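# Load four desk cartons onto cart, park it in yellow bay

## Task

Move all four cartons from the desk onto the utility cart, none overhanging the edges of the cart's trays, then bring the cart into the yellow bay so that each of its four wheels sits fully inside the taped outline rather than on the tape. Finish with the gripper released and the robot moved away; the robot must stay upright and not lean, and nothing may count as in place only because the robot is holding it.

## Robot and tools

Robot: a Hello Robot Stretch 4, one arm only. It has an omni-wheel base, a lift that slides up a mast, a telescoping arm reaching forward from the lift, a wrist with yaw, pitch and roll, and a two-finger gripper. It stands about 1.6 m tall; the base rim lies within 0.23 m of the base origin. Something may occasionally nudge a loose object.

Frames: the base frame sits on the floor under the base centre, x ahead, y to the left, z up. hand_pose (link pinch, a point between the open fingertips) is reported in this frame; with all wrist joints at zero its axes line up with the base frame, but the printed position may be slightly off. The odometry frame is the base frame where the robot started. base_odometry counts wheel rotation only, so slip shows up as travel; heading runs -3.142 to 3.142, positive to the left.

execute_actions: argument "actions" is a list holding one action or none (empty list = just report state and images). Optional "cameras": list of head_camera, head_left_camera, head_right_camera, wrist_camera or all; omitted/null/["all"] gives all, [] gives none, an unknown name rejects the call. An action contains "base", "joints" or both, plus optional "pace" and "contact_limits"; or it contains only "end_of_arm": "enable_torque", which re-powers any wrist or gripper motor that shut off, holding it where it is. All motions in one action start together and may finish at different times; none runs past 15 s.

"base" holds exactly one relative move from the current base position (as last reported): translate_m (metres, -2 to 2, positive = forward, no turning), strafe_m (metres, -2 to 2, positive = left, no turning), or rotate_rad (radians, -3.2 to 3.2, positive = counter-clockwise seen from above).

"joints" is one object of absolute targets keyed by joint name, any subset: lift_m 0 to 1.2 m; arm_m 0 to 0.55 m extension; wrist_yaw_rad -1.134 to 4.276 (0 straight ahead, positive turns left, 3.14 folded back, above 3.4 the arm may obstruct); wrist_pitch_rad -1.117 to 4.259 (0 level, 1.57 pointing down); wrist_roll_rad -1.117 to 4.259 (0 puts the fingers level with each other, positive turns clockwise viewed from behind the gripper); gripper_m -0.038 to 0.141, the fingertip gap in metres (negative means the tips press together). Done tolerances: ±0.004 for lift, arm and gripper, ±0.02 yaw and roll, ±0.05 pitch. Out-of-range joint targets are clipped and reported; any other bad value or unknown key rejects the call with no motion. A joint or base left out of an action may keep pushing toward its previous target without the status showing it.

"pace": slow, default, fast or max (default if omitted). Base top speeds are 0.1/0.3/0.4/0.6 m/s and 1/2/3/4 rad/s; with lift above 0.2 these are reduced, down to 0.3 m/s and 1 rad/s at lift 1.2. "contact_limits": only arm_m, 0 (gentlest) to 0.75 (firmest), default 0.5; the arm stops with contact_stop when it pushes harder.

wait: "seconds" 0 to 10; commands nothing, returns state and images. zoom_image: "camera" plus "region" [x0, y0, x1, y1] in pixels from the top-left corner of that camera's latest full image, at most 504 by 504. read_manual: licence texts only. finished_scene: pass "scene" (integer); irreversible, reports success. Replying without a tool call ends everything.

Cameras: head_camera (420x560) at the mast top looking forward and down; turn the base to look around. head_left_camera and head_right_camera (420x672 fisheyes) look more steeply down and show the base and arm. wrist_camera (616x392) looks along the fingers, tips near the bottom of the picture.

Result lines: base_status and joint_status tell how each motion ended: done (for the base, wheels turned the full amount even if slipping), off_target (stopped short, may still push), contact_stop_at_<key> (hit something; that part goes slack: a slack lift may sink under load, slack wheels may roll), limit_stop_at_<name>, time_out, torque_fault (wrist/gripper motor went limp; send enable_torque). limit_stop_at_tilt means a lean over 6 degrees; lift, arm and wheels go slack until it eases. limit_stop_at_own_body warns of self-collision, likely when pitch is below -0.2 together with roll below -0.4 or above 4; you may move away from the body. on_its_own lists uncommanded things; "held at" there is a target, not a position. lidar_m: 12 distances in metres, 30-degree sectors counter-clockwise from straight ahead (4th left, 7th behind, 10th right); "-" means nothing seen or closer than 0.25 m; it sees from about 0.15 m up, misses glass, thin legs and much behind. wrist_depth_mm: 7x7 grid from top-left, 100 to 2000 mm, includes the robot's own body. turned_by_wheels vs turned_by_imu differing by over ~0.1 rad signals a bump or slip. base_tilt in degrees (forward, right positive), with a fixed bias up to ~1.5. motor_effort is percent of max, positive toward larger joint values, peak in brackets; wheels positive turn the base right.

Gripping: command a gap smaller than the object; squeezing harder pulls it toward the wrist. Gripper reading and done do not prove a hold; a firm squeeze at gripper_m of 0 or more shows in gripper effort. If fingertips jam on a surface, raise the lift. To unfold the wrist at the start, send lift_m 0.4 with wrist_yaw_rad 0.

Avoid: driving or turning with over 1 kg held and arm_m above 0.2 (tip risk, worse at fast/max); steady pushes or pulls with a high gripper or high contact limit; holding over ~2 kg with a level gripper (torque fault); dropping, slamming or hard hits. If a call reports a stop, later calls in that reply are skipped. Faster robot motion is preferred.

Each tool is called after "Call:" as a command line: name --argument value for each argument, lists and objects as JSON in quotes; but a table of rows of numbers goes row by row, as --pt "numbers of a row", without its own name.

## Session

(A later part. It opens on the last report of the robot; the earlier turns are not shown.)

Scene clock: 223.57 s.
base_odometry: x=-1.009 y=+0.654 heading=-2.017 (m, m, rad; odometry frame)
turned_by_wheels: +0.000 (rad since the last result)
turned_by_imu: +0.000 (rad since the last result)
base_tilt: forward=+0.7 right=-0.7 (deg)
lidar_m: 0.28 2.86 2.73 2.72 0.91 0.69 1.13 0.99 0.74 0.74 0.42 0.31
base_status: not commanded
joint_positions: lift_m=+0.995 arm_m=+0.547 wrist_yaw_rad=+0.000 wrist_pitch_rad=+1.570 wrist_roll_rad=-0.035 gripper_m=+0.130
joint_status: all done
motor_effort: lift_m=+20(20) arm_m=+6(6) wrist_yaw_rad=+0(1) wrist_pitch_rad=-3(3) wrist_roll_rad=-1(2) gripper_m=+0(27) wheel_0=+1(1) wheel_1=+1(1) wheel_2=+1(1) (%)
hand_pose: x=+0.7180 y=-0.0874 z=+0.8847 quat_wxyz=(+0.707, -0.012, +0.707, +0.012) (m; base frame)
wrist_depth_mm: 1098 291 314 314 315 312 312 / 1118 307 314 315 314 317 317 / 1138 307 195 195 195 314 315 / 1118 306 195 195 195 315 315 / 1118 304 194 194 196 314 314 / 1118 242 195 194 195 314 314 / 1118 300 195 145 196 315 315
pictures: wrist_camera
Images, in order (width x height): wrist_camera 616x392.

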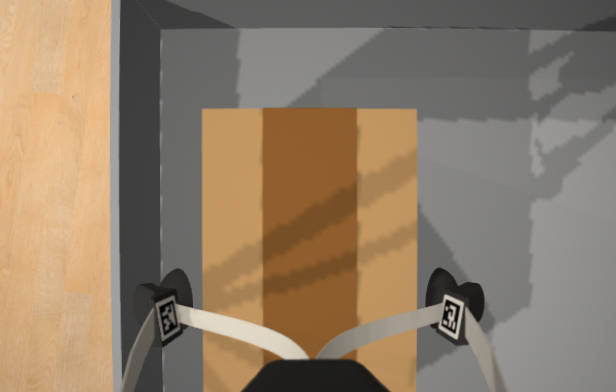

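Call:
execute_actions --actions '[{"joints":{"lift_m":1.08,"gripper_m":0.141},"pace":"fast"}]' --cameras '[]'

Call:
execute_actions --actions '[{"base":{"rotate_rad":2.485},"joints":{"arm_m":0.1,"wrist_roll_rad":0},"pace":"fast"}]' --cameras '["head_camera","head_right_camera"]'

Scene clock: 237.10 s.
base_odometry: x=-1.009 y=+0.654 heading=-2.017 (m, m, rad; odometry frame)
turned_by_wheels: +0.000 (rad since the last result)
turned_by_imu: +0.001 (rad since the last result)
base_tilt: forward=+0.7 right=-0.7 (deg)
lidar_m: 0.28 2.87 2.71 2.72 0.90 0.69 1.14 1.00 0.75 0.74 0.45 0.30
base_status: not commanded
joint_positions: lift_m=+1.080 arm_m=+0.547 wrist_yaw_rad=+0.000 wrist_pitch_rad=+1.570 wrist_roll_rad=-0.035 gripper_m=+0.141
joint_status: all done
motor_effort: lift_m=+24(25) arm_m=+6(6) wrist_yaw_rad=+0(0) wrist_pitch_rad=-3(3) wrist_roll_rad=-2(1) gripper_m=+1(0) wheel_0=+1(1) wheel_1=+1(1) wheel_2=+0(1) (%)
hand_pose: x=+0.7181 y=-0.0874 z=+0.9694 quat_wxyz=(+0.707, -0.012, +0.707, +0.012) (m; base frame)
wrist_depth_mm: 1182 1205 366 1229 1205 1205 741 / 1229 1229 399 399 402 399 404 / 1229 1205 402 283 399 402 404 / 1205 1205 397 278 404 402 399 / 1205 1205 399 279 402 402 397 / 1229 214 281 279 279 211 404 / 1182 1205 399 144 402 402 402
pictures: none
No camera images: the call's "cameras" was empty. Leave "cameras" out to get every camera's image.

Scene clock: 240.20 s.
base_odometry: x=-1.008 y=+0.654 heading=+0.468 (m, m, rad; odometry frame)
turned_by_wheels: +2.485 (rad since the last result)
turned_by_imu: +2.428 (rad since the last result)
base_tilt: forward=+0.7 right=-0.8 (deg)
lidar_m: 0.74 0.86 1.09 0.77 0.75 0.79 0.31 0.28 2.72 2.82 2.72 1.04
base_status: done
joint_positions: lift_m=+1.080 arm_m=+0.101 wrist_yaw_rad=+0.000 wrist_pitch_rad=+1.570 wrist_roll_rad=+0.000 gripper_m=+0.141
joint_status: all done
motor_effort: lift_m=+23(24) arm_m=-6(6) wrist_yaw_rad=+0(1) wrist_pitch_rad=-1(3) wrist_roll_rad=-1(0) gripper_m=-3(0) wheel_0=+0(4) wheel_1=+0(6) wheel_2=+1(5) (%)
hand_pose: x=+0.2722 y=-0.0874 z=+0.9695 quat_wxyz=(+0.707, +0.000, +0.707, +0.000) (m; base frame)
wrist_depth_mm: 1205 1205 1205 1205 1229 1229 1255 / 1229 1229 1229 1229 1205 1229 1229 / 1205 1229 1205 1229 1182 1229 1255 / 1229 1229 1205 1229 1205 1182 1229 / 1205 1229 1205 1160 1205 1229 1205 / 1182 214 1008 991 1205 210 1255 / 1205 1229 1008 145 1205 1182 1205
pictures: head_camera, head_right_camera
Images, in order (width x height): head_camera 420x560, head_right_camera 420x672.

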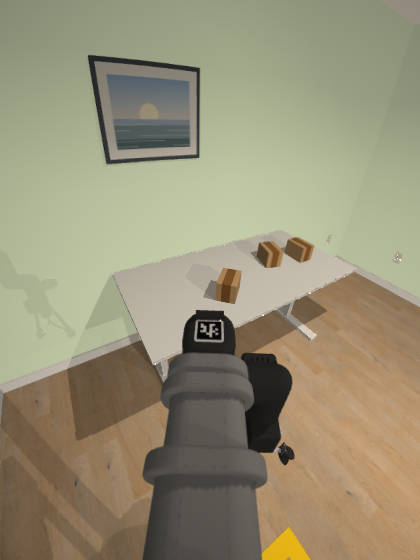

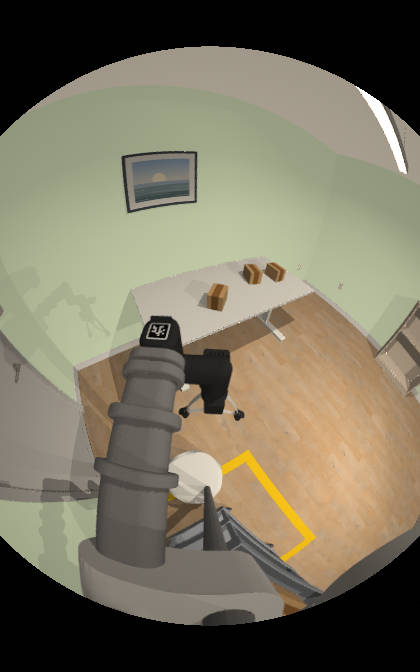

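Call:
execute_actions --actions '[{"base":{"translate_m":0.5},"joints":{"arm_m":0.44},"pace":"fast"}]' --cameras '["head_camera","head_right_camera","wrist_camera"]'

Scene clock: 247.70 s.
base_odometry: x=-0.562 y=+0.880 heading=+0.468 (m, m, rad; odometry frame)
turned_by_wheels: +0.000 (rad since the last result)
turned_by_imu: +0.000 (rad since the last result)
base_tilt: forward=+0.6 right=-0.8 (deg)
lidar_m: 0.27 0.25 0.26 1.04 1.01 1.04 0.76 0.73 3.15 2.55 1.21 0.38
base_status: done
joint_positions: lift_m=+1.080 arm_m=+0.439 wrist_yaw_rad=+0.000 wrist_pitch_rad=+1.570 wrist_roll_rad=+0.000 gripper_m=+0.141
joint_status: all done
motor_effort: lift_m=+23(23) arm_m=+6(7) wrist_yaw_rad=-1(1) wrist_pitch_rad=-1(3) wrist_roll_rad=+0(0) gripper_m=+2(1) wheel_0=+1(5) wheel_1=+1(5) wheel_2=+1(9) (%)
hand_pose: x=+0.6102 y=-0.0874 z=+0.9695 quat_wxyz=(+0.707, +0.000, +0.707, +0.000) (m; base frame)
wrist_depth_mm: 473 473 473 477 473 477 477 / 473 473 473 477 473 477 473 / 477 477 473 359 477 477 477 / 469 477 473 355 473 480 477 / 469 477 473 353 469 480 477 / 473 214 473 477 473 211 1229 / 477 473 477 144 473 1205 1205
pictures: head_camera, head_right_camera, wrist_camera
Images, in order (width x height): head_camera 420x560, head_right_camera 420x672, wrist_camera 616x392.

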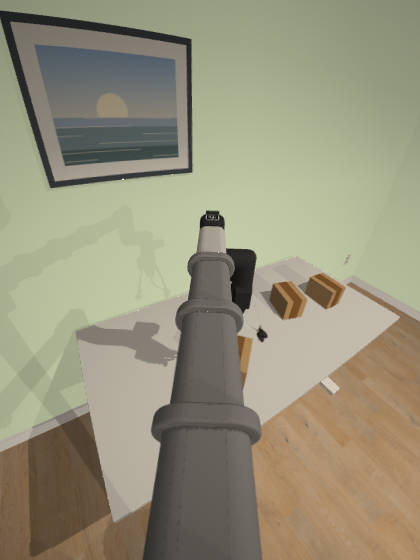

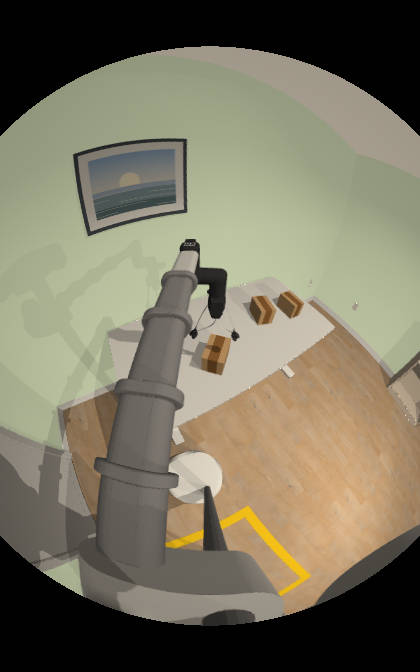

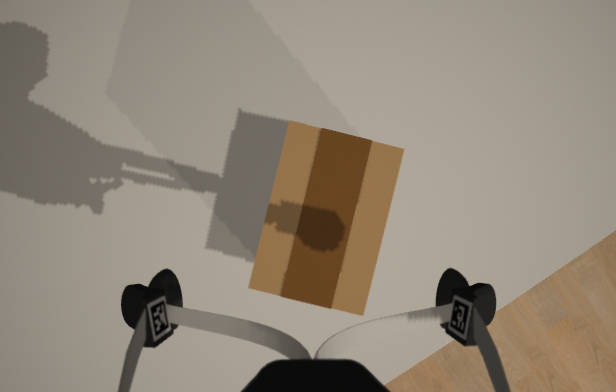

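Call:
execute_actions --actions '[{"base":{"strafe_m":-0.02},"joints":{"arm_m":0.476,"wrist_roll_rad":0.242,"lift_m":0.99}}]' --cameras '["wrist_camera"]'

Scene clock: 254.47 s.
base_odometry: x=-0.553 y=+0.862 heading=+0.468 (m, m, rad; odometry frame)
turned_by_wheels: +0.000 (rad since the last result)
turned_by_imu: +0.001 (rad since the last result)
base_tilt: forward=+0.7 right=-0.7 (deg)
lidar_m: 0.28 0.26 0.27 1.03 1.02 1.03 0.74 0.77 3.16 2.57 1.29 0.40
base_status: done
joint_positions: lift_m=+0.990 arm_m=+0.475 wrist_yaw_rad=+0.000 wrist_pitch_rad=+1.570 wrist_roll_rad=+0.241 gripper_m=+0.141
joint_status: all done
motor_effort: lift_m=+16(20) arm_m=+6(6) wrist_yaw_rad=+0(0) wrist_pitch_rad=-2(1) wrist_roll_rad=+3(7) gripper_m=+0(1) wheel_0=+0(8) wheel_1=+0(6) wheel_2=+0(0) (%)
hand_pose: x=+0.6461 y=-0.0874 z=+0.8801 quat_wxyz=(+0.702, +0.085, +0.702, -0.085) (m; base frame)
wrist_depth_mm: 384 382 382 384 387 389 389 / 382 377 382 384 384 387 389 / 382 382 384 382 387 382 387 / 382 379 384 265 387 387 387 / 384 379 379 264 387 384 387 / 379 215 265 264 266 211 1138 / 382 382 382 144 382 384 1138
pictures: wrist_camera
Images, in order (width x height): wrist_camera 616x392.

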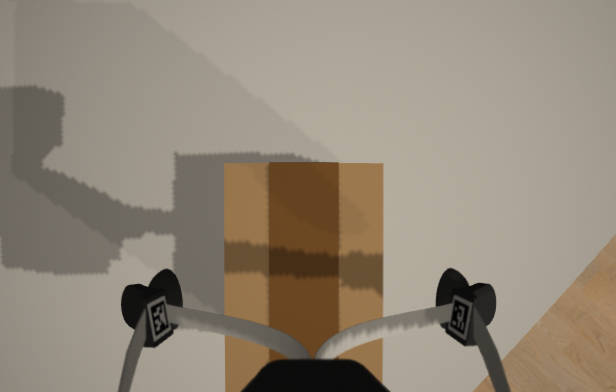

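Call:
execute_actions --actions '[{"joints":{"lift_m":0.922},"pace":"fast"}]' --cameras '[]'

Call:
execute_actions --actions '[{"joints":{"gripper_m":0.04}}]' --cameras '["wrist_camera"]'

Scene clock: 258.50 s.
base_odometry: x=-0.553 y=+0.862 heading=+0.468 (m, m, rad; odometry frame)
turned_by_wheels: +0.000 (rad since the last result)
turned_by_imu: +0.001 (rad since the last result)
base_tilt: forward=+0.7 right=-0.7 (deg)
lidar_m: 0.29 0.25 0.26 1.06 1.02 1.04 0.74 0.76 3.14 2.55 1.29 0.42
base_status: not commanded
joint_positions: lift_m=+0.922 arm_m=+0.475 wrist_yaw_rad=+0.000 wrist_pitch_rad=+1.570 wrist_roll_rad=+0.241 gripper_m=+0.141
joint_status: all done
motor_effort: lift_m=+16(16) arm_m=+6(6) wrist_yaw_rad=+0(1) wrist_pitch_rad=-2(2) wrist_roll_rad=+1(1) gripper_m=+1(4) wheel_0=+0(0) wheel_1=+0(0) wheel_2=+0(0) (%)
hand_pose: x=+0.6461 y=-0.0874 z=+0.8121 quat_wxyz=(+0.702, +0.085, +0.702, -0.085) (m; base frame)
wrist_depth_mm: 314 314 315 315 315 319 320 / 314 314 315 315 315 317 317 / 314 317 315 315 315 317 319 / 314 314 196 196 197 317 317 / 312 312 196 197 197 317 320 / 314 214 196 195 198 211 320 / 312 312 196 145 196 317 315
pictures: none
No camera images: the call's "cameras" was empty. Leave "cameras" out to get every camera's image.

Scene clock: 260.50 s.
base_odometry: x=-0.553 y=+0.862 heading=+0.468 (m, m, rad; odometry frame)
turned_by_wheels: +0.000 (rad since the last result)
turned_by_imu: +0.001 (rad since the last result)
base_tilt: forward=+0.7 right=-0.7 (deg)
lidar_m: 0.29 0.25 0.25 1.02 1.02 1.04 0.72 0.75 3.16 2.54 1.28 0.39
base_status: not commanded
joint_positions: lift_m=+0.922 arm_m=+0.475 wrist_yaw_rad=+0.000 wrist_pitch_rad=+1.570 wrist_roll_rad=+0.241 gripper_m=+0.041
joint_status: all done
motor_effort: lift_m=+16(16) arm_m=+6(6) wrist_yaw_rad=+0(0) wrist_pitch_rad=-2(2) wrist_roll_rad=+2(2) gripper_m=-27(26) wheel_0=+0(0) wheel_1=+0(0) wheel_2=+0(0) (%)
hand_pose: x=+0.6461 y=-0.0874 z=+0.8120 quat_wxyz=(+0.702, +0.085, +0.702, -0.085) (m; base frame)
wrist_depth_mm: 314 312 314 314 317 317 320 / 312 314 315 315 315 317 319 / 310 314 315 315 317 315 317 / 314 314 175 175 176 317 317 / 314 314 174 175 176 317 317 / 310 312 175 174 175 207 319 / 312 315 175 174 176 315 317
pictures: wrist_camera
Images, in order (width x height): wrist_camera 616x392.

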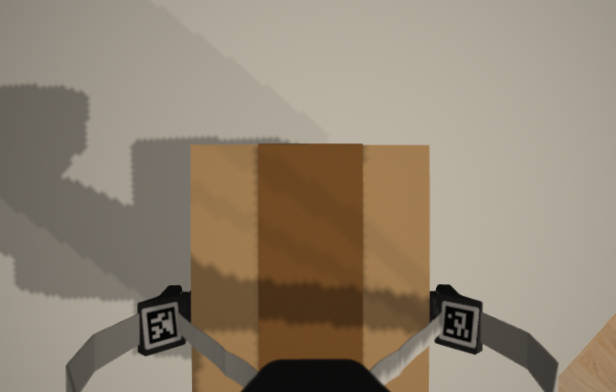

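Call:
execute_actions --actions '[{"base":{"translate_m":-0.5},"joints":{"lift_m":1.13,"arm_m":0.1,"wrist_roll_rad":-0.09},"pace":"fast"}]' --cameras '["head_right_camera"]'

Call:
execute_actions --actions '[{"base":{"rotate_rad":-2.545},"joints":{"arm_m":0.26},"pace":"fast"}]' --cameras '["head_right_camera","wrist_camera"]'

Scene clock: 297.40 s.
base_odometry: x=-0.999 y=+0.636 heading=+0.468 (m, m, rad; odometry frame)
turned_by_wheels: +0.000 (rad since the last result)
turned_by_imu: +0.003 (rad since the last result)
base_tilt: forward=+0.7 right=-0.8 (deg)
lidar_m: 0.72 0.71 1.09 0.81 0.75 0.49 0.31 0.26 2.71 2.82 2.69 1.04
base_status: done
joint_positions: lift_m=+1.130 arm_m=+0.101 wrist_yaw_rad=+0.000 wrist_pitch_rad=+1.570 wrist_roll_rad=-0.090 gripper_m=+0.041
joint_status: all done
motor_effort: lift_m=+24(29) arm_m=-5(5) wrist_yaw_rad=+0(1) wrist_pitch_rad=-3(3) wrist_roll_rad=+0(6) gripper_m=-27(26) wheel_0=+1(4) wheel_1=-1(4) wheel_2=+0(10) (%)
hand_pose: x=+0.2720 y=-0.0874 z=+1.0194 quat_wxyz=(+0.707, -0.032, +0.706, +0.032) (m; base frame)
wrist_depth_mm: 1281 1281 1255 1255 1281 1255 1281 / 1255 1255 1255 1281 1281 1281 1281 / 1281 1255 1255 1281 1229 1308 1255 / 1229 1281 175 175 176 1255 1255 / 1255 1255 175 175 175 1255 1281 / 1281 1255 175 175 175 208 1255 / 1205 1255 175 174 176 1281 1255
pictures: head_right_camera
Images, in order (width x height): head_right_camera 420x672.

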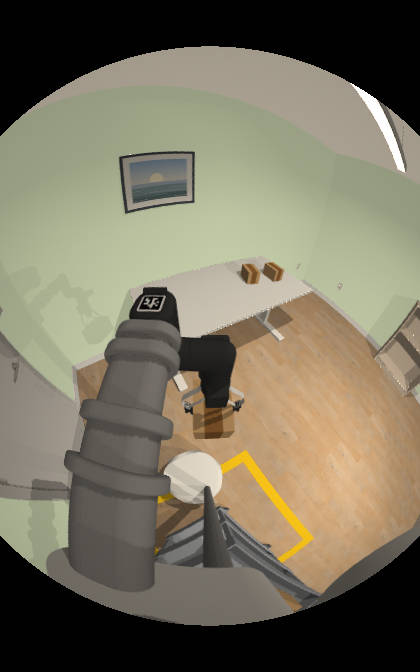

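Scene clock: 300.80 s.
base_odometry: x=-0.999 y=+0.636 heading=-2.077 (m, m, rad; odometry frame)
turned_by_wheels: -2.545 (rad since the last result)
turned_by_imu: -2.484 (rad since the last result)
base_tilt: forward=+0.6 right=-0.7 (deg)
lidar_m: 0.26 2.79 2.74 2.65 0.96 0.71 0.79 1.03 0.78 0.76 0.43 0.31
base_status: done
joint_positions: lift_m=+1.130 arm_m=+0.259 wrist_yaw_rad=+0.000 wrist_pitch_rad=+1.570 wrist_roll_rad=-0.090 gripper_m=+0.041
joint_status: all done
motor_effort: lift_m=+24(24) arm_m=+5(6) wrist_yaw_rad=+0(1) wrist_pitch_rad=-1(0) wrist_roll_rad=-2(2) gripper_m=-29(25) wheel_0=+1(4) wheel_1=+0(6) wheel_2=+1(6) (%)
hand_pose: x=+0.4303 y=-0.0874 z=+1.0194 quat_wxyz=(+0.707, -0.032, +0.706, +0.032) (m; base frame)
wrist_depth_mm: 1308 1281 418 330 449 452 449 / 1255 1281 449 392 452 449 452 / 1255 1255 418 449 452 449 452 / 1255 1255 175 175 176 452 449 / 1308 1255 175 175 176 449 455 / 1281 1255 175 175 175 208 449 / 1255 1255 175 175 175 394 415
pictures: head_right_camera, wrist_camera
Images, in order (width x height): head_right_camera 420x672, wrist_camera 616x392.

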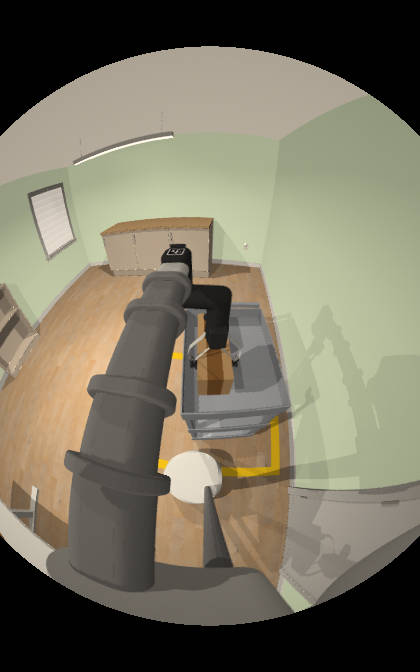

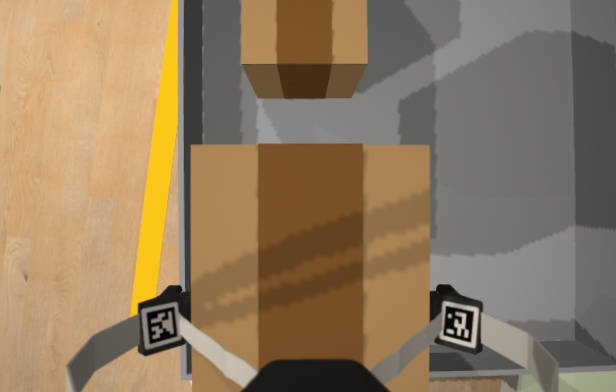

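Call:
execute_actions --actions '[{"joints":{"arm_m":0.275,"lift_m":0.995},"pace":"fast"}]' --cameras '["wrist_camera"]'

Call:
execute_actions --actions '[{"joints":{"gripper_m":0.13}}]' --cameras '["wrist_camera"]'

Call:
execute_actions --actions '[{"joints":{"lift_m":1.08,"gripper_m":0.141},"pace":"fast"}]' --cameras '["wrist_camera","head_left_camera"]'

Scene clock: 308.47 s.
base_odometry: x=-0.999 y=+0.636 heading=-2.077 (m, m, rad; odometry frame)
turned_by_wheels: +0.000 (rad since the last result)
turned_by_imu: +0.001 (rad since the last result)
base_tilt: forward=+0.7 right=-0.8 (deg)
lidar_m: 0.27 2.80 2.76 2.71 0.96 0.71 0.80 1.02 0.78 0.76 0.45 0.30
base_status: not commanded
joint_positions: lift_m=+0.995 arm_m=+0.274 wrist_yaw_rad=+0.000 wrist_pitch_rad=+1.570 wrist_roll_rad=-0.090 gripper_m=+0.041
joint_status: all done
motor_effort: lift_m=+17(24) arm_m=+6(6) wrist_yaw_rad=-1(1) wrist_pitch_rad=-2(3) wrist_roll_rad=-3(3) gripper_m=-26(28) wheel_0=+1(1) wheel_1=+0(0) wheel_2=+1(1) (%)
hand_pose: x=+0.4451 y=-0.0874 z=+0.8850 quat_wxyz=(+0.707, -0.032, +0.706, +0.032) (m; base frame)
wrist_depth_mm: 1118 312 242 226 315 317 315 / 1118 291 315 314 315 315 317 / 1098 290 314 315 314 317 319 / 1098 289 174 175 175 317 315 / 1118 310 175 175 176 315 319 / 1118 245 175 175 175 207 315 / 1118 262 175 175 175 315 315
pictures: wrist_camera
Images, in order (width x height): wrist_camera 616x392.

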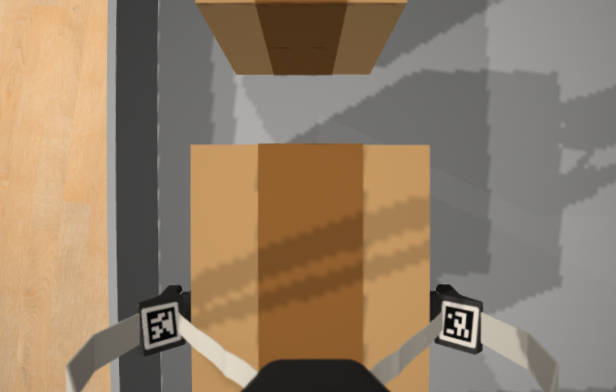

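Scene clock: 310.30 s.
base_odometry: x=-0.999 y=+0.636 heading=-2.077 (m, m, rad; odometry frame)
turned_by_wheels: +0.000 (rad since the last result)
turned_by_imu: +0.000 (rad since the last result)
base_tilt: forward=+0.7 right=-0.7 (deg)
lidar_m: 0.26 2.77 2.80 2.69 0.93 0.72 0.81 1.04 0.79 0.77 0.44 0.30
base_status: not commanded
joint_positions: lift_m=+0.995 arm_m=+0.274 wrist_yaw_rad=+0.000 wrist_pitch_rad=+1.570 wrist_roll_rad=-0.090 gripper_m=+0.130
joint_status: all done
motor_effort: lift_m=+17(16) arm_m=+6(6) wrist_yaw_rad=+0(0) wrist_pitch_rad=-2(2) wrist_roll_rad=-2(0) gripper_m=+1(28) wheel_0=+2(1) wheel_1=-1(0) wheel_2=+1(1) (%)
hand_pose: x=+0.4451 y=-0.0874 z=+0.8850 quat_wxyz=(+0.707, -0.032, +0.706, +0.032) (m; base frame)
wrist_depth_mm: 1118 312 242 225 315 315 319 / 1138 289 314 315 317 317 317 / 1078 287 314 317 315 317 317 / 1138 314 196 197 197 317 317 / 1118 310 196 196 197 315 317 / 1118 247 195 195 197 315 317 / 1118 304 196 145 196 315 315
pictures: wrist_camera
Images, in order (width x height): wrist_camera 616x392.

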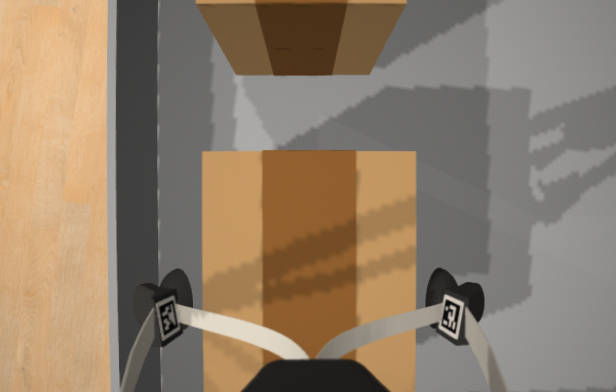

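Scene clock: 311.40 s.
base_odometry: x=-0.999 y=+0.636 heading=-2.077 (m, m, rad; odometry frame)
turned_by_wheels: +0.000 (rad since the last result)
turned_by_imu: +0.000 (rad since the last result)
base_tilt: forward=+0.7 right=-0.6 (deg)
lidar_m: 0.27 2.79 2.73 2.69 0.94 0.70 0.80 1.06 0.76 0.76 0.46 0.29
base_status: not commanded
joint_positions: lift_m=+1.080 arm_m=+0.274 wrist_yaw_rad=+0.000 wrist_pitch_rad=+1.570 wrist_roll_rad=-0.090 gripper_m=+0.141
joint_status: all done
motor_effort: lift_m=+24(28) arm_m=+6(6) wrist_yaw_rad=-1(0) wrist_pitch_rad=-2(2) wrist_roll_rad=-2(2) gripper_m=+1(0) wheel_0=+1(1) wheel_1=+0(0) wheel_2=+1(1) (%)
hand_pose: x=+0.4451 y=-0.0874 z=+0.9694 quat_wxyz=(+0.707, -0.032, +0.706, +0.032) (m; base frame)
wrist_depth_mm: 1229 1205 379 281 402 399 404 / 1205 1205 399 338 399 402 404 / 1205 1182 399 399 399 402 402 / 1229 1205 399 281 402 402 399 / 1205 1255 399 282 402 404 404 / 1182 214 281 281 282 211 402 / 1205 1205 384 144 404 399 402
pictures: head_left_camera, wrist_camera
Images, in order (width x height): head_left_camera 420x672, wrist_camera 616x392.

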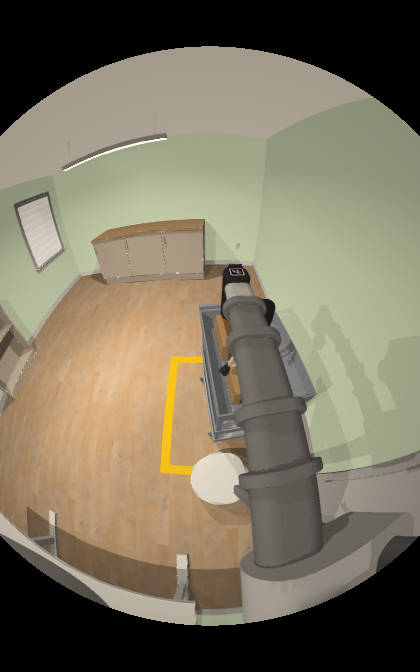

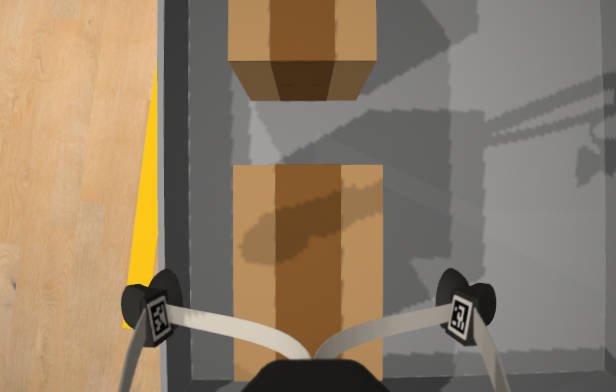

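Call:
execute_actions --actions '[{"base":{"rotate_rad":1.97},"joints":{"arm_m":0.1,"wrist_roll_rad":0},"pace":"fast"}]' --cameras '["head_camera"]'

Scene clock: 331.93 s.
base_odometry: x=-0.999 y=+0.636 heading=-0.107 (m, m, rad; odometry frame)
turned_by_wheels: +1.970 (rad since the last result)
turned_by_imu: +1.926 (rad since the last result)
base_tilt: forward=+0.7 right=-0.7 (deg)
lidar_m: 1.08 0.72 0.70 1.20 0.83 0.76 0.80 0.30 0.28 2.69 2.85 2.70
base_status: done
joint_positions: lift_m=+1.080 arm_m=+0.101 wrist_yaw_rad=+0.000 wrist_pitch_rad=+1.570 wrist_roll_rad=+0.000 gripper_m=+0.141
joint_status: all done
motor_effort: lift_m=+23(23) arm_m=-5(6) wrist_yaw_rad=+0(0) wrist_pitch_rad=-1(2) wrist_roll_rad=-1(1) gripper_m=+4(3) wheel_0=-1(4) wheel_1=+1(5) wheel_2=-1(8) (%)
hand_pose: x=+0.2722 y=-0.0874 z=+0.9695 quat_wxyz=(+0.707, +0.000, +0.707, +0.000) (m; base frame)
wrist_depth_mm: 1229 1205 1205 1229 1205 1229 1229 / 1205 1205 1229 1205 1205 1205 1229 / 1229 1205 1229 1205 1255 1229 1229 / 1182 1205 1205 1182 1205 1205 1205 / 1205 1182 1229 1205 1182 1205 1229 / 1182 213 1008 991 1205 211 1229 / 1182 1255 991 144 1060 1060 1205
pictures: head_camera
Images, in order (width x height): head_camera 420x560.

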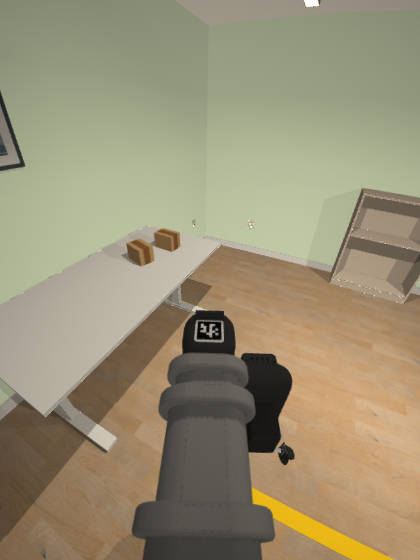

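Call:
execute_actions --actions '[{"base":{"translate_m":0.96},"pace":"fast"}]' --cameras '[]'

Call:
execute_actions --actions '[{"base":{"rotate_rad":0.88},"joints":{"arm_m":0.45},"pace":"fast"}]' --cameras '["head_right_camera","wrist_camera"]'

Scene clock: 342.93 s.
base_odometry: x=-0.045 y=+0.534 heading=-0.107 (m, m, rad; odometry frame)
turned_by_wheels: +0.000 (rad since the last result)
turned_by_imu: -0.001 (rad since the last result)
base_tilt: forward=+0.6 right=-0.7 (deg)
lidar_m: 0.44 0.29 0.27 0.28 0.40 1.61 1.09 1.07 3.02 3.09 1.97 2.07
base_status: done
joint_positions: lift_m=+1.080 arm_m=+0.101 wrist_yaw_rad=+0.000 wrist_pitch_rad=+1.570 wrist_roll_rad=+0.000 gripper_m=+0.141
joint_status: not commanded
motor_effort: lift_m=+23(23) arm_m=-6(6) wrist_yaw_rad=+0(0) wrist_pitch_rad=-2(2) wrist_roll_rad=+1(2) gripper_m=+1(0) wheel_0=-1(5) wheel_1=+1(6) wheel_2=+2(8) (%)
hand_pose: x=+0.2721 y=-0.0874 z=+0.9695 quat_wxyz=(+0.707, +0.000, +0.707, +0.000) (m; base frame)
wrist_depth_mm: 477 477 1182 1229 1182 1229 1229 / 477 477 1255 1205 1205 1229 1229 / 473 480 1229 1229 1229 1205 1229 / 473 1205 1229 1229 1182 1229 1229 / 473 1182 1205 1182 1255 1205 1182 / 469 214 991 991 1229 211 1205 / 1205 1205 1025 144 1255 1229 1255
pictures: none
No camera images: the call's "cameras" was empty. Leave "cameras" out to get every camera's image.

Scene clock: 344.83 s.
base_odometry: x=-0.045 y=+0.534 heading=+0.773 (m, m, rad; odometry frame)
turned_by_wheels: +0.880 (rad since the last result)
turned_by_imu: +0.860 (rad since the last result)
base_tilt: forward=+0.6 right=-0.7 (deg)
lidar_m: 0.26 0.27 0.33 0.59 1.63 1.07 1.47 3.03 2.12 1.94 0.57 0.34
base_status: done
joint_positions: lift_m=+1.080 arm_m=+0.449 wrist_yaw_rad=+0.000 wrist_pitch_rad=+1.570 wrist_roll_rad=+0.000 gripper_m=+0.141
joint_status: all done
motor_effort: lift_m=+23(23) arm_m=+6(7) wrist_yaw_rad=+0(1) wrist_pitch_rad=-1(0) wrist_roll_rad=+0(1) gripper_m=-2(1) wheel_0=+0(6) wheel_1=+0(5) wheel_2=+0(8) (%)
hand_pose: x=+0.6202 y=-0.0874 z=+0.9695 quat_wxyz=(+0.707, +0.000, +0.707, +0.000) (m; base frame)
wrist_depth_mm: 469 473 477 480 473 480 473 / 473 473 473 353 477 430 359 / 477 477 477 353 480 452 355 / 477 473 473 355 477 477 357 / 473 473 473 477 477 477 477 / 469 213 473 473 477 211 477 / 473 469 477 145 477 473 477
pictures: head_right_camera, wrist_camera
Images, in order (width x height): head_right_camera 420x672, wrist_camera 616x392.

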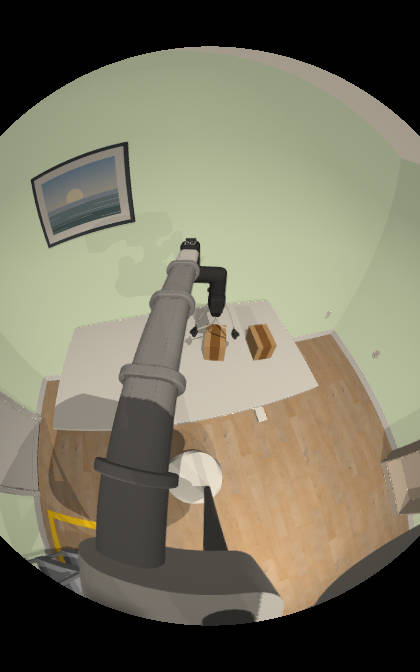

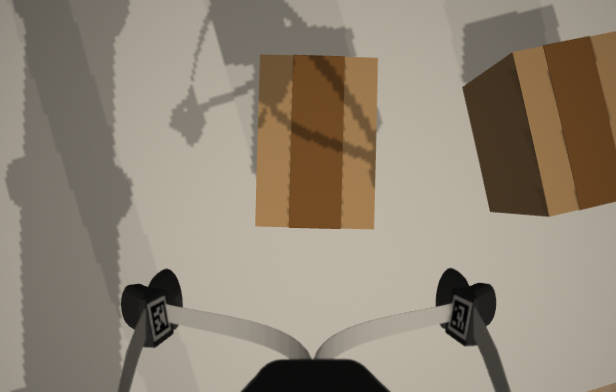

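Call:
execute_actions --actions '[{"base":{"strafe_m":-0.012},"joints":{"arm_m":0.55,"wrist_roll_rad":0.026,"lift_m":0.99}}]' --cameras '["wrist_camera"]'

Scene clock: 351.07 s.
base_odometry: x=-0.036 y=+0.526 heading=+0.773 (m, m, rad; odometry frame)
turned_by_wheels: +0.000 (rad since the last result)
turned_by_imu: +0.001 (rad since the last result)
base_tilt: forward=+0.7 right=-0.7 (deg)
lidar_m: 0.29 0.26 0.33 0.61 1.63 1.06 1.50 3.04 2.12 1.94 0.60 0.34
base_status: done
joint_positions: lift_m=+0.990 arm_m=+0.549 wrist_yaw_rad=+0.000 wrist_pitch_rad=+1.570 wrist_roll_rad=+0.026 gripper_m=+0.141
joint_status: all done
motor_effort: lift_m=+16(22) arm_m=+6(8) wrist_yaw_rad=+0(1) wrist_pitch_rad=-1(1) wrist_roll_rad=+2(1) gripper_m=+0(3) wheel_0=+0(8) wheel_1=-2(6) wheel_2=+0(0) (%)
hand_pose: x=+0.7202 y=-0.0874 z=+0.8801 quat_wxyz=(+0.707, +0.009, +0.707, -0.009) (m; base frame)
wrist_depth_mm: 379 384 384 382 384 384 387 / 382 382 382 384 384 387 387 / 379 382 379 382 384 387 368 / 382 384 384 264 384 384 294 / 382 382 382 265 382 387 310 / 379 214 265 265 265 211 334 / 382 379 382 144 384 387 384
pictures: wrist_camera
Images, in order (width x height): wrist_camera 616x392.

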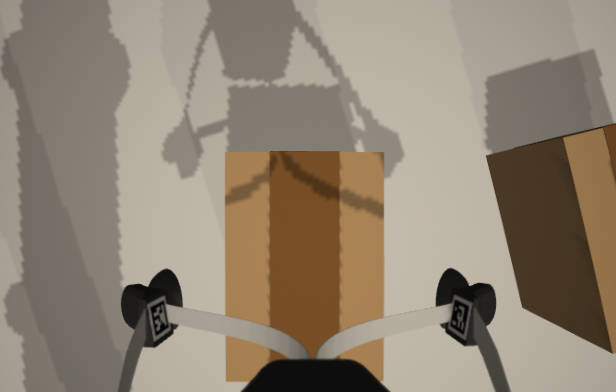

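Call:
execute_actions --actions '[{"joints":{"lift_m":0.922},"pace":"fast"}]' --cameras '[]'

Call:
execute_actions --actions '[{"joints":{"gripper_m":0.04}}]' --cameras '["wrist_camera"]'

Scene clock: 355.30 s.
base_odometry: x=-0.036 y=+0.526 heading=+0.773 (m, m, rad; odometry frame)
turned_by_wheels: +0.000 (rad since the last result)
turned_by_imu: +0.001 (rad since the last result)
base_tilt: forward=+0.7 right=-0.8 (deg)
lidar_m: 0.29 0.27 0.34 0.62 1.62 1.06 1.49 3.03 2.09 1.95 0.54 0.32
base_status: not commanded
joint_positions: lift_m=+0.922 arm_m=+0.549 wrist_yaw_rad=+0.000 wrist_pitch_rad=+1.570 wrist_roll_rad=+0.026 gripper_m=+0.141
joint_status: all done
motor_effort: lift_m=+16(16) arm_m=+6(6) wrist_yaw_rad=-1(0) wrist_pitch_rad=-2(2) wrist_roll_rad=+1(0) gripper_m=+2(1) wheel_0=+0(0) wheel_1=-2(2) wheel_2=+0(0) (%)
hand_pose: x=+0.7202 y=-0.0874 z=+0.8121 quat_wxyz=(+0.707, +0.009, +0.707, -0.009) (m; base frame)
wrist_depth_mm: 314 315 315 314 317 317 315 / 315 314 314 317 317 315 317 / 315 315 314 196 314 317 317 / 312 314 196 195 197 319 294 / 314 312 196 196 196 317 312 / 314 215 196 196 196 211 319 / 312 314 196 144 196 317 317
pictures: none
No camera images: the call's "cameras" was empty. Leave "cameras" out to get every camera's image.

Scene clock: 357.30 s.
base_odometry: x=-0.036 y=+0.526 heading=+0.773 (m, m, rad; odometry frame)
turned_by_wheels: +0.000 (rad since the last result)
turned_by_imu: +0.001 (rad since the last result)
base_tilt: forward=+0.7 right=-0.7 (deg)
lidar_m: 0.28 0.29 0.35 0.63 1.63 1.07 1.50 3.03 2.09 1.92 0.57 0.31
base_status: not commanded
joint_positions: lift_m=+0.922 arm_m=+0.549 wrist_yaw_rad=+0.000 wrist_pitch_rad=+1.570 wrist_roll_rad=+0.026 gripper_m=+0.041
joint_status: all done
motor_effort: lift_m=+18(18) arm_m=+6(6) wrist_yaw_rad=+0(1) wrist_pitch_rad=-2(2) wrist_roll_rad=+3(2) gripper_m=-27(29) wheel_0=+0(0) wheel_1=-2(2) wheel_2=-1(0) (%)
hand_pose: x=+0.7201 y=-0.0874 z=+0.8119 quat_wxyz=(+0.707, +0.009, +0.707, -0.009) (m; base frame)
wrist_depth_mm: 312 312 314 312 314 314 315 / 312 312 312 314 314 314 317 / 312 312 177 177 177 314 314 / 310 315 176 176 177 315 294 / 312 312 176 175 176 315 310 / 310 310 175 176 176 207 315 / 312 314 175 174 175 312 314
pictures: wrist_camera
Images, in order (width x height): wrist_camera 616x392.

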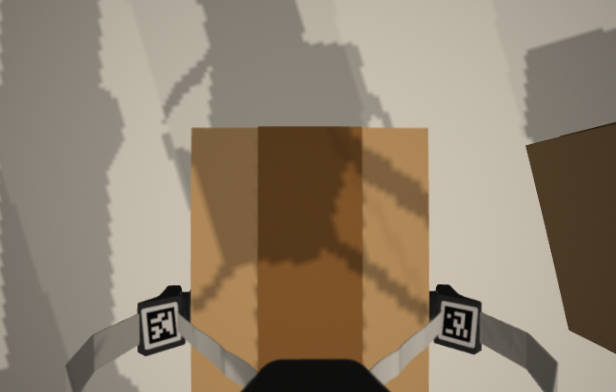

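Call:
execute_actions --actions '[{"base":{"rotate_rad":2.70},"joints":{"lift_m":1.13,"arm_m":0.1,"wrist_roll_rad":-0.85},"pace":"fast"}]' --cameras '["head_camera","head_left_camera"]'

Scene clock: 375.20 s.
base_odometry: x=-0.037 y=+0.526 heading=-2.810 (m, m, rad; odometry frame)
turned_by_wheels: +2.700 (rad since the last result)
turned_by_imu: +2.640 (rad since the last result)
base_tilt: forward=+0.6 right=-0.7 (deg)
lidar_m: 0.25 3.00 3.05 2.02 1.94 0.52 0.35 0.27 0.29 0.35 0.66 0.26
base_status: done
joint_positions: lift_m=+1.129 arm_m=+0.101 wrist_yaw_rad=+0.000 wrist_pitch_rad=+1.570 wrist_roll_rad=-0.850 gripper_m=+0.041
joint_status: all done
motor_effort: lift_m=+26(30) arm_m=-6(8) wrist_yaw_rad=+0(2) wrist_pitch_rad=-1(3) wrist_roll_rad=-3(7) gripper_m=-28(28) wheel_0=-1(7) wheel_1=-1(7) wheel_2=+0(7) (%)
hand_pose: x=+0.2722 y=-0.0874 z=+1.0192 quat_wxyz=(+0.645, -0.292, +0.644, +0.291) (m; base frame)
wrist_depth_mm: 1281 1281 1308 1255 1281 1229 1078 / 1281 1281 1255 1281 1281 1281 1281 / 1281 1255 176 177 177 1255 1281 / 1281 1308 177 176 176 1255 1255 / 1255 1255 176 175 176 1229 1255 / 1308 1308 175 175 175 208 1255 / 1205 615 174 174 175 1229 1229
pictures: head_camera, head_left_camera
Images, in order (width x height): head_camera 420x560, head_left_camera 420x672.

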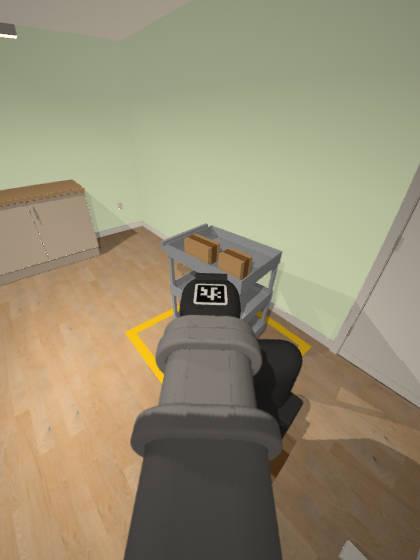

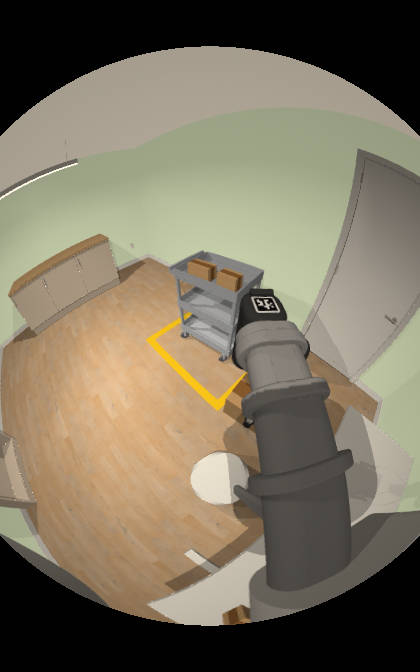

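Call:
zoom_image --camera "head_camera" --region '[140, 200, 300, 320]'

Region (140, 200, 300, 320) of head_camera's 420x560 image, scaled by 3.150, with more detail than that image has; it fills the top 378 rows of this view, and the rest is white.

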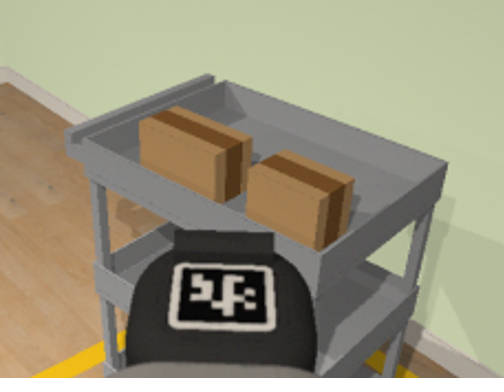

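Call:
execute_actions --actions '[{"base":{"translate_m":0.86},"joints":{"arm_m":0.545},"pace":"fast"}]' --cameras '["head_right_camera","wrist_camera"]'

Scene clock: 392.10 s.
base_odometry: x=-0.850 y=+0.246 heading=-2.810 (m, m, rad; odometry frame)
turned_by_wheels: +0.000 (rad since the last result)
turned_by_imu: -0.001 (rad since the last result)
base_tilt: forward=+0.6 right=-0.7 (deg)
lidar_m: 0.27 0.46 2.38 2.87 2.36 2.65 1.04 0.93 0.93 1.19 1.07 0.25
base_status: done
joint_positions: lift_m=+1.129 arm_m=+0.544 wrist_yaw_rad=+0.000 wrist_pitch_rad=+1.570 wrist_roll_rad=-0.850 gripper_m=+0.041
joint_status: all done
motor_effort: lift_m=+26(26) arm_m=+5(7) wrist_yaw_rad=-1(1) wrist_pitch_rad=-1(7) wrist_roll_rad=-2(1) gripper_m=-29(28) wheel_0=-1(5) wheel_1=+0(5) wheel_2=+1(9) (%)
hand_pose: x=+0.7152 y=-0.0874 z=+1.0192 quat_wxyz=(+0.644, -0.292, +0.644, +0.291) (m; base frame)
wrist_depth_mm: 402 407 415 424 421 1255 946 / 455 449 449 452 449 1281 917 / 332 343 176 177 177 1255 891 / 332 330 176 176 177 1255 842 / 330 330 176 175 176 1182 820 / 332 329 175 175 175 207 842 / 330 445 174 174 175 1060 750
pictures: head_right_camera, wrist_camera
Images, in order (width x height): head_right_camera 420x672, wrist_camera 616x392.

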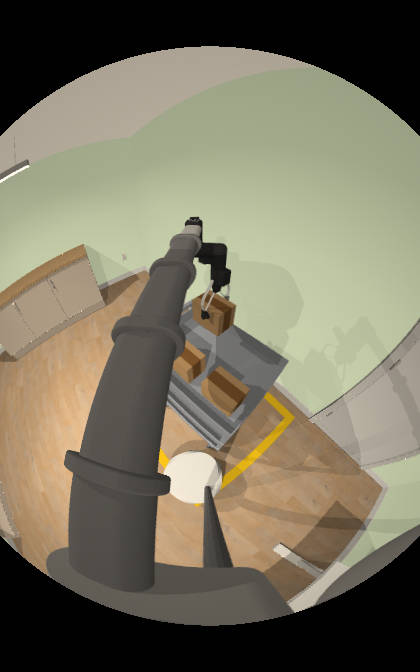

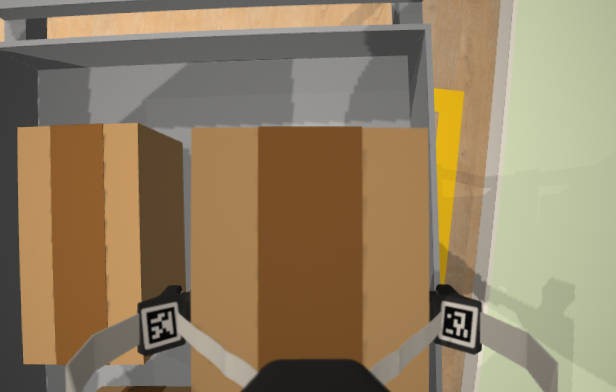

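Call:
execute_actions --actions '[{"joints":{"wrist_roll_rad":-0.885,"lift_m":0.995},"pace":"fast"}]' --cameras '["wrist_camera"]'

Call:
execute_actions --actions '[{"joints":{"gripper_m":0.13}}]' --cameras '["wrist_camera"]'

Call:
execute_actions --actions '[{"joints":{"lift_m":1.08,"gripper_m":0.141},"pace":"fast"}]' --cameras '["wrist_camera"]'

Scene clock: 401.67 s.
base_odometry: x=-0.850 y=+0.246 heading=-2.810 (m, m, rad; odometry frame)
turned_by_wheels: +0.000 (rad since the last result)
turned_by_imu: +0.001 (rad since the last result)
base_tilt: forward=+0.6 right=-0.7 (deg)
lidar_m: 0.29 0.47 2.37 2.87 2.35 2.65 1.04 0.92 0.94 1.21 1.08 0.25
base_status: not commanded
joint_positions: lift_m=+0.995 arm_m=+0.544 wrist_yaw_rad=+0.000 wrist_pitch_rad=+1.570 wrist_roll_rad=-0.884 gripper_m=+0.041
joint_status: all done
motor_effort: lift_m=+18(27) arm_m=+6(6) wrist_yaw_rad=-1(0) wrist_pitch_rad=-1(1) wrist_roll_rad=+0(3) gripper_m=-25(26) wheel_0=-1(0) wheel_1=+0(0) wheel_2=+2(1) (%)
hand_pose: x=+0.7152 y=-0.0874 z=+0.8848 quat_wxyz=(+0.639, -0.303, +0.639, +0.303) (m; base frame)
wrist_depth_mm: 317 315 315 315 314 314 960 / 222 315 314 315 315 286 904 / 211 310 177 177 178 289 891 / 212 310 176 176 176 287 891 / 213 314 175 175 177 289 820 / 211 257 174 174 175 207 831 / 196 274 175 174 175 263 741
pictures: wrist_camera
Images, in order (width x height): wrist_camera 616x392.

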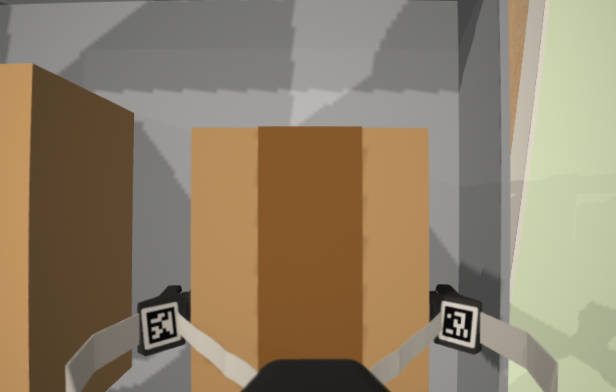

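Scene clock: 403.50 s.
base_odometry: x=-0.850 y=+0.246 heading=-2.810 (m, m, rad; odometry frame)
turned_by_wheels: +0.000 (rad since the last result)
turned_by_imu: +0.000 (rad since the last result)
base_tilt: forward=+0.7 right=-0.7 (deg)
lidar_m: 0.29 0.47 2.37 2.91 2.37 2.65 1.05 0.89 0.95 1.22 1.07 0.25
base_status: not commanded
joint_positions: lift_m=+0.995 arm_m=+0.544 wrist_yaw_rad=+0.000 wrist_pitch_rad=+1.570 wrist_roll_rad=-0.884 gripper_m=+0.130
joint_status: all done
motor_effort: lift_m=+18(18) arm_m=+5(6) wrist_yaw_rad=+0(1) wrist_pitch_rad=-2(3) wrist_roll_rad=-3(2) gripper_m=+3(27) wheel_0=+0(0) wheel_1=+0(0) wheel_2=+1(1) (%)
hand_pose: x=+0.7151 y=-0.0874 z=+0.8848 quat_wxyz=(+0.639, -0.303, +0.639, +0.303) (m; base frame)
wrist_depth_mm: 315 319 317 317 315 312 960 / 223 317 317 314 314 310 917 / 212 314 317 196 312 310 891 / 213 315 196 196 196 310 842 / 213 317 196 195 195 307 831 / 213 258 195 195 195 245 831 / 217 274 195 145 196 306 788
pictures: wrist_camera
Images, in order (width x height): wrist_camera 616x392.

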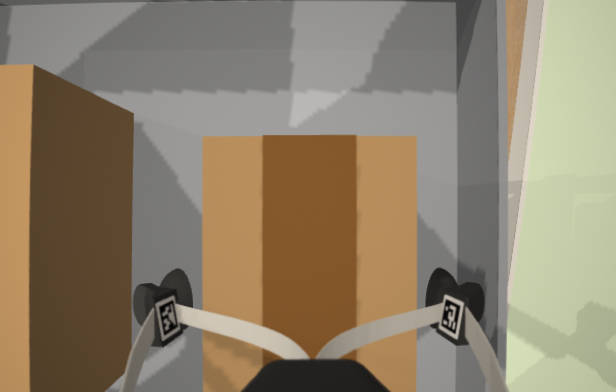

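Scene clock: 404.60 s.
base_odometry: x=-0.850 y=+0.246 heading=-2.810 (m, m, rad; odometry frame)
turned_by_wheels: +0.000 (rad since the last result)
turned_by_imu: +0.000 (rad since the last result)
base_tilt: forward=+0.7 right=-0.7 (deg)
lidar_m: 0.29 0.45 2.38 2.89 2.35 2.66 1.05 0.93 0.94 1.20 1.08 0.25
base_status: not commanded
joint_positions: lift_m=+1.080 arm_m=+0.544 wrist_yaw_rad=+0.000 wrist_pitch_rad=+1.570 wrist_roll_rad=-0.884 gripper_m=+0.141
joint_status: all done
motor_effort: lift_m=+24(30) arm_m=+6(6) wrist_yaw_rad=+0(0) wrist_pitch_rad=-2(2) wrist_roll_rad=-2(3) gripper_m=+1(0) wheel_0=-1(1) wheel_1=-1(1) wheel_2=+2(1) (%)
hand_pose: x=+0.7151 y=-0.0874 z=+0.9694 quat_wxyz=(+0.639, -0.303, +0.639, +0.303) (m; base frame)
wrist_depth_mm: 364 368 370 366 368 1229 976 / 404 402 402 399 402 1205 931 / 282 312 397 402 399 1229 866 / 283 315 402 281 373 1182 854 / 283 315 402 279 373 1118 842 / 282 213 281 279 281 211 831 / 282 293 397 145 399 931 798
pictures: wrist_camera
Images, in order (width x height): wrist_camera 616x392.

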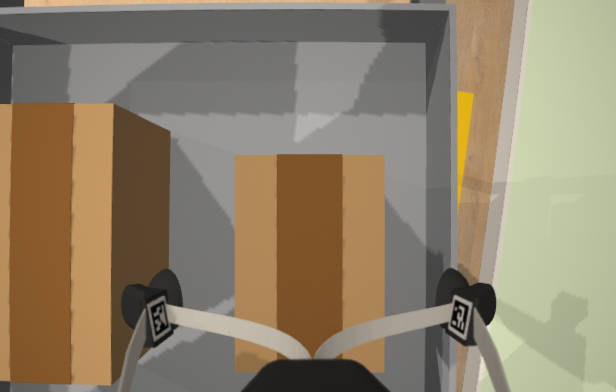

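Call:
execute_actions --actions '[{"base":{"rotate_rad":-0.19},"joints":{"arm_m":0.2,"wrist_roll_rad":0},"pace":"fast"}]' --cameras '[]'

Call:
execute_actions --actions '[{"base":{"translate_m":-1.02},"joints":{"arm_m":0.1},"pace":"fast"}]' --cameras '["head_right_camera"]'

Scene clock: 419.80 s.
base_odometry: x=-0.850 y=+0.246 heading=-3.000 (m, m, rad; odometry frame)
turned_by_wheels: -0.190 (rad since the last result)
turned_by_imu: -0.184 (rad since the last result)
base_tilt: forward=+0.6 right=-0.7 (deg)
lidar_m: 0.26 0.38 2.36 2.62 2.39 2.37 1.20 0.95 0.91 1.39 1.09 0.25
base_status: done
joint_positions: lift_m=+1.080 arm_m=+0.201 wrist_yaw_rad=+0.000 wrist_pitch_rad=+1.570 wrist_roll_rad=+0.000 gripper_m=+0.141
joint_status: all done
motor_effort: lift_m=+24(24) arm_m=-5(5) wrist_yaw_rad=+0(1) wrist_pitch_rad=-2(3) wrist_roll_rad=+3(4) gripper_m=+1(1) wheel_0=+1(4) wheel_1=+0(4) wheel_2=+0(7) (%)
hand_pose: x=+0.3721 y=-0.0874 z=+0.9694 quat_wxyz=(+0.707, +0.000, +0.707, +0.000) (m; base frame)
wrist_depth_mm: 281 399 402 402 399 402 891 / 279 324 404 402 402 402 1078 / 281 373 281 282 402 399 1205 / 397 399 279 282 402 1205 1229 / 1205 397 281 281 364 1205 1255 / 1229 214 387 402 387 211 1229 / 1160 1205 976 145 1229 1205 1229
pictures: none
No camera images: the call's "cameras" was empty. Leave "cameras" out to get every camera's image.

Scene clock: 424.33 s.
base_odometry: x=+0.160 y=+0.389 heading=-3.000 (m, m, rad; odometry frame)
turned_by_wheels: +0.000 (rad since the last result)
turned_by_imu: +0.004 (rad since the last result)
base_tilt: forward=+0.6 right=-0.7 (deg)
lidar_m: 1.24 1.63 3.01 1.96 1.72 1.83 0.40 0.31 0.31 0.34 0.53 1.85
base_status: done
joint_positions: lift_m=+1.080 arm_m=+0.101 wrist_yaw_rad=+0.000 wrist_pitch_rad=+1.570 wrist_roll_rad=+0.000 gripper_m=+0.141
joint_status: all done
motor_effort: lift_m=+24(24) arm_m=-6(6) wrist_yaw_rad=+0(1) wrist_pitch_rad=-2(2) wrist_roll_rad=+0(2) gripper_m=+1(1) wheel_0=+1(5) wheel_1=+0(6) wheel_2=+0(9) (%)
hand_pose: x=+0.2721 y=-0.0874 z=+0.9694 quat_wxyz=(+0.707, +0.000, +0.707, +0.000) (m; base frame)
wrist_depth_mm: 1205 1182 1229 1229 1229 1229 1205 / 1229 1205 1205 1229 1205 1205 1205 / 1205 1229 1205 1205 1205 1205 1229 / 1205 1229 1229 1229 1205 1229 1229 / 1205 1229 1182 1182 1205 1205 1182 / 1205 215 1008 991 1205 211 1205 / 1229 1205 991 145 1229 1205 1229
pictures: head_right_camera
Images, in order (width x height): head_right_camera 420x672.

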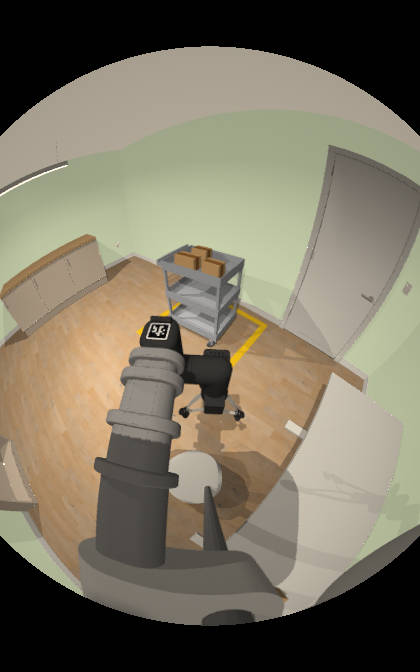

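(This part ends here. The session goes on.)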